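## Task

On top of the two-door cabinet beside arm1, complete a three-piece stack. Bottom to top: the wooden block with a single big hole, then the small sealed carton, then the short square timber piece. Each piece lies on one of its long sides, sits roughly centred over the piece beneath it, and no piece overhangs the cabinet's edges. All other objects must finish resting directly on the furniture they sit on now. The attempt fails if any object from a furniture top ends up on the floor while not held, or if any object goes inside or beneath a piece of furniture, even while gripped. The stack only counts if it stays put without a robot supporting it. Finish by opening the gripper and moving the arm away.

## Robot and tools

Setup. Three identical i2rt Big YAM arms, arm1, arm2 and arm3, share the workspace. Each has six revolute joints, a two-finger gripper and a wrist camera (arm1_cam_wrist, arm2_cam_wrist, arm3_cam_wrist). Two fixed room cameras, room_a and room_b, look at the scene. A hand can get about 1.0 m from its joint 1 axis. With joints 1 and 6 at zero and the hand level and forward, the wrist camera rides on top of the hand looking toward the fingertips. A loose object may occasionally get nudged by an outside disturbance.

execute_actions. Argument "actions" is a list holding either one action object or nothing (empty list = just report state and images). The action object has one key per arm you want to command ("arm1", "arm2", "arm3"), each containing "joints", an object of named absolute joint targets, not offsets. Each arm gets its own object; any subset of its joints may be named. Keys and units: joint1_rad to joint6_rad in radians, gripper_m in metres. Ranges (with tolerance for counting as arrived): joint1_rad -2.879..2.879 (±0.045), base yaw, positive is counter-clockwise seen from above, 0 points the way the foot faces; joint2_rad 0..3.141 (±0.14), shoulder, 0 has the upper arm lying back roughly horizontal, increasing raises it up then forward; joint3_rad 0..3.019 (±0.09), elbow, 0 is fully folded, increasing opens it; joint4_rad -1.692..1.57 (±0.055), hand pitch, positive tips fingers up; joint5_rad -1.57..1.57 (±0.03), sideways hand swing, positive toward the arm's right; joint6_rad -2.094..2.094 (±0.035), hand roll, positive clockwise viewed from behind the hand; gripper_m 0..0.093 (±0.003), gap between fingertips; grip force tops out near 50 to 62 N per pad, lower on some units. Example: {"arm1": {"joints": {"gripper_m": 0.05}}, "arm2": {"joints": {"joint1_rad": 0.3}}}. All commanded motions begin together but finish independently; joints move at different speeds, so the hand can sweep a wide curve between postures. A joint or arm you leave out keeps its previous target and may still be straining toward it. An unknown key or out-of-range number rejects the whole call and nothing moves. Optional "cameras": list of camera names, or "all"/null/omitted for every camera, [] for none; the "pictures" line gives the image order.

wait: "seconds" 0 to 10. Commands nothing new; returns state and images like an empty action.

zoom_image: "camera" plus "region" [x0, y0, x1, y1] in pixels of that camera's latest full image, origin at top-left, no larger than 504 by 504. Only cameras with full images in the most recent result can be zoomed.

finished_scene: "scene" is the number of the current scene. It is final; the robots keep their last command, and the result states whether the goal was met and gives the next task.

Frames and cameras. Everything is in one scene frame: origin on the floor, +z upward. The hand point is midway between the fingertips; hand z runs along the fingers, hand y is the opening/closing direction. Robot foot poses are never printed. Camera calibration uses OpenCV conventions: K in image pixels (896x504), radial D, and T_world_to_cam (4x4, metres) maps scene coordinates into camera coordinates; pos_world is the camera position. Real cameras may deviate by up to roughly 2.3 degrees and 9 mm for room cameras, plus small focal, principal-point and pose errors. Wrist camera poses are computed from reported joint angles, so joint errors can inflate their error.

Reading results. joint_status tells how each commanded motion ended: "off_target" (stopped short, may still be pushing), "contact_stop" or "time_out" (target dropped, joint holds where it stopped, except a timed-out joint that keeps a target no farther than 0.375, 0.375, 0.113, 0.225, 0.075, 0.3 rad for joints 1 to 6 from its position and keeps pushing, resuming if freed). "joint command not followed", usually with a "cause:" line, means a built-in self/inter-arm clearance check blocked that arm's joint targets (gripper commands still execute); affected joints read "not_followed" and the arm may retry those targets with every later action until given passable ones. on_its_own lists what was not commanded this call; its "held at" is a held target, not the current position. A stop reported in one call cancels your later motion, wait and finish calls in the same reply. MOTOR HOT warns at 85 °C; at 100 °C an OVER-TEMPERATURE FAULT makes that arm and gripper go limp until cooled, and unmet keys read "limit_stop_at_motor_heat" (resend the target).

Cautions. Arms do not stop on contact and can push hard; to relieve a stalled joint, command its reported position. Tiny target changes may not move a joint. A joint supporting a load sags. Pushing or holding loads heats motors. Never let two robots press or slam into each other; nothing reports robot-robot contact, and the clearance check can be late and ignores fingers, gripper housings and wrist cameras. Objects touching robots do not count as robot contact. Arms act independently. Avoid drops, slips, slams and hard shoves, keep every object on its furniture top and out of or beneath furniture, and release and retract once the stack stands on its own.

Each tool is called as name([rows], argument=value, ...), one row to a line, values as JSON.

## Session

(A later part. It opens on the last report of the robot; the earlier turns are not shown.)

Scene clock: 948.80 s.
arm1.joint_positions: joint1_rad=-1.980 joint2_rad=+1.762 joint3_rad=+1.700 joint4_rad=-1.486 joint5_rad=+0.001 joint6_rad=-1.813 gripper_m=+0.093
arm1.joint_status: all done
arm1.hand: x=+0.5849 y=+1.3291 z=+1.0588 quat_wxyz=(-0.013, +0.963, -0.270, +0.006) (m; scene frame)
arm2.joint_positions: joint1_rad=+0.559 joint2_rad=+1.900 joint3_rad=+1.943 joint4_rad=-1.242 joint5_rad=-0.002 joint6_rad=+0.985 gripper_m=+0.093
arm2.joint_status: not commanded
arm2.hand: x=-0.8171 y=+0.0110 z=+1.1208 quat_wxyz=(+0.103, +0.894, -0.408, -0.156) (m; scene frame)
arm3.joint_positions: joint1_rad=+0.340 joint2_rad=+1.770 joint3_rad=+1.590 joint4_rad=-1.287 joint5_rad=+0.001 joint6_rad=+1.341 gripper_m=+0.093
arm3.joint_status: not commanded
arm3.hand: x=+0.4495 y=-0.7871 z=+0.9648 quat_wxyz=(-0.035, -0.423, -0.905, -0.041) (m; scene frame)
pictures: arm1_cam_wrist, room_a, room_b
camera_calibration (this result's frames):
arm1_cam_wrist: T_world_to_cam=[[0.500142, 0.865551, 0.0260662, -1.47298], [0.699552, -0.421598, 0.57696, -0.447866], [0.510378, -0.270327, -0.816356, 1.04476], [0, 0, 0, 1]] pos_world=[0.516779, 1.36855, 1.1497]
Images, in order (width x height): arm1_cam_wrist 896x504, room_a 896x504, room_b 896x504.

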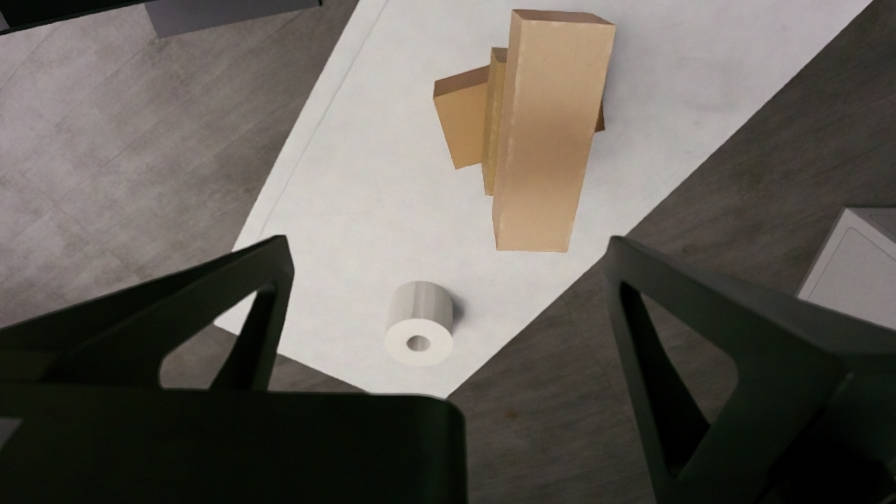

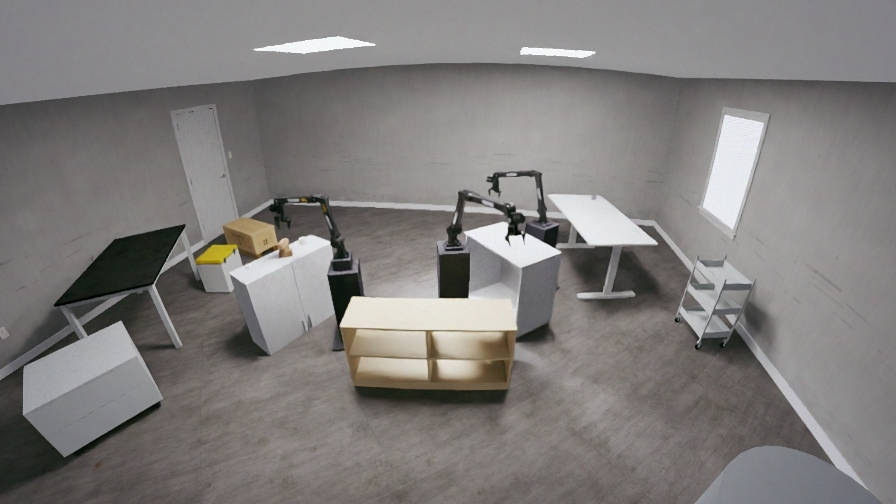

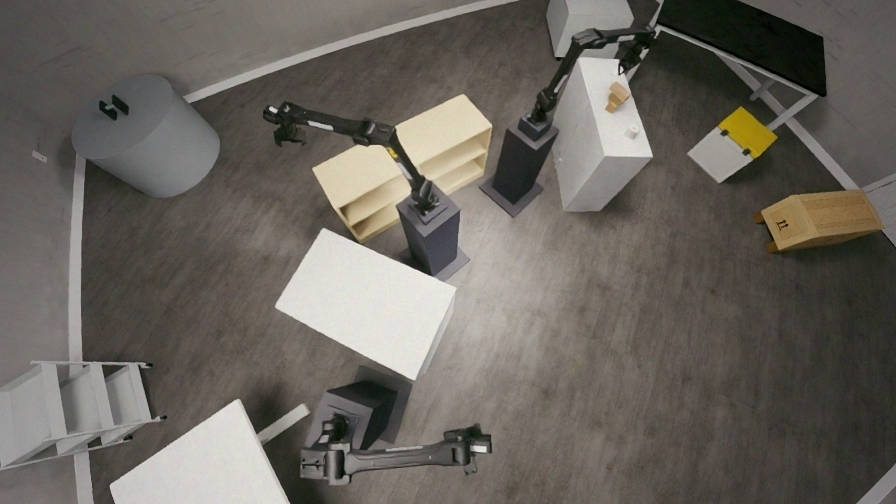

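execute_actions([
  {"arm1":{"joints":{"joint2_rad":1.5}}},
], cameras=["arm1_cam_wrist","room_a"])

Scene clock: 1003.53 s.
arm1.joint_positions: joint1_rad=-1.980 joint2_rad=+1.490 joint3_rad=+1.700 joint4_rad=-1.486 joint5_rad=+0.001 joint6_rad=-1.813 gripper_m=+0.093
arm1.joint_status: all done
arm1.hand: x=+0.5538 y=+1.2977 z=+1.1964 quat_wxyz=(-0.131, +0.952, -0.267, +0.073) (m; scene frame)
arm2.joint_positions: joint1_rad=+0.559 joint2_rad=+1.900 joint3_rad=+1.943 joint4_rad=-1.242 joint5_rad=-0.002 joint6_rad=+0.985 gripper_m=+0.093
arm2.joint_status: not commanded
arm2.hand: x=-0.8171 y=+0.0110 z=+1.1208 quat_wxyz=(+0.103, +0.894, -0.408, -0.156) (m; scene frame)
arm3.joint_positions: joint1_rad=+0.340 joint2_rad=+1.770 joint3_rad=+1.590 joint4_rad=-1.287 joint5_rad=+0.001 joint6_rad=+1.341 gripper_m=+0.093
arm3.joint_status: not commanded
arm3.hand: x=+0.4495 y=-0.7871 z=+0.9648 quat_wxyz=(-0.035, -0.423, -0.905, -0.041) (m; scene frame)
pictures: arm1_cam_wrist, room_a
camera_calibration (this result's frames):
arm1_cam_wrist: T_world_to_cam=[[0.4707, 0.835328, 0.284024, -1.6869], [0.584307, -0.536335, 0.60904, -0.344397], [0.66108, -0.120718, -0.740541, 0.796129], [0, 0, 0, 1]] pos_world=[0.468952, 1.32051, 1.27844]
Images, in order (width x height): arm1_cam_wrist 896x504, room_a 896x504.

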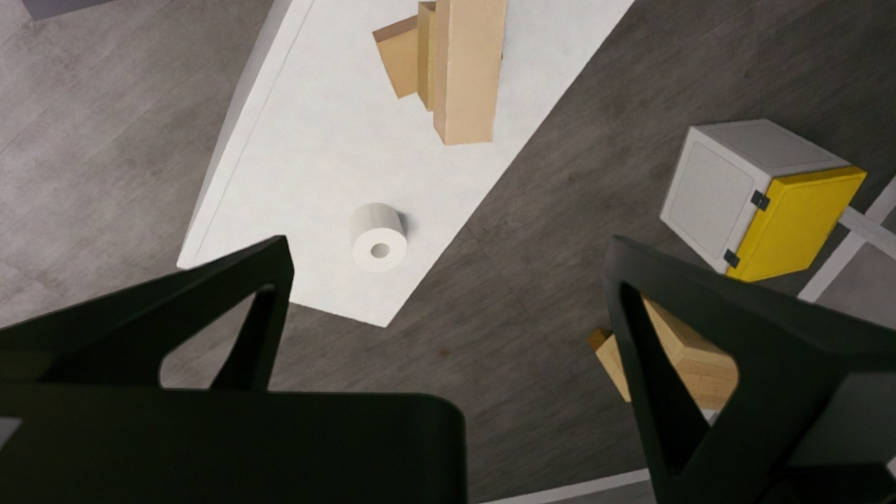

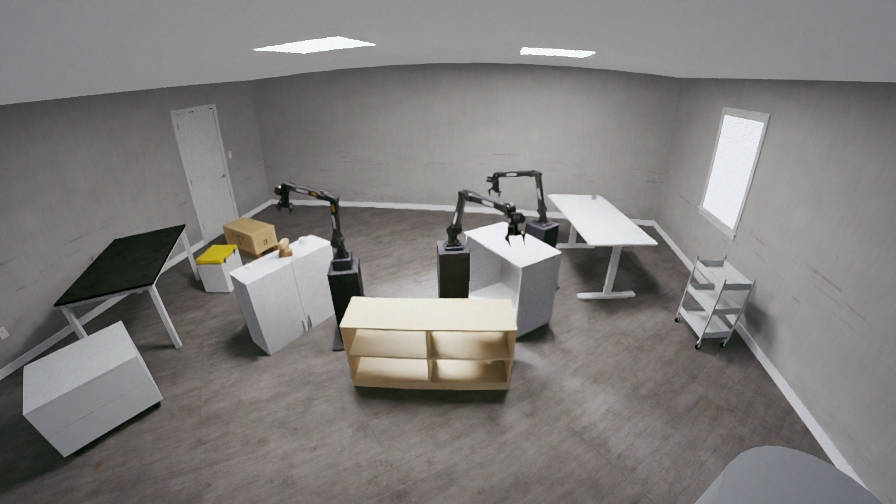

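zoom_image(camera="room_a", region=[250, 215, 330, 275])

Region (250, 215, 330, 275) of room_a's 896x504 image, scaled by 6.300, with more detail than that image has; it fills the top 378 rows of this view, and the rest is white.

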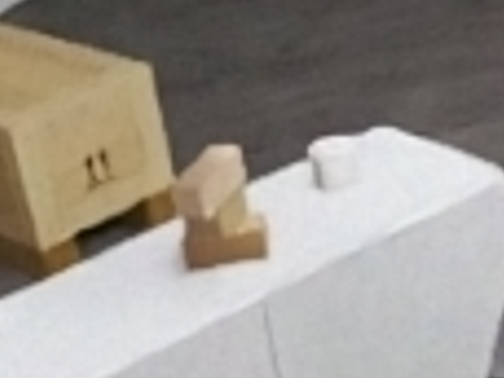

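finished_scene(scene=2)

The scene is finished: the task was done.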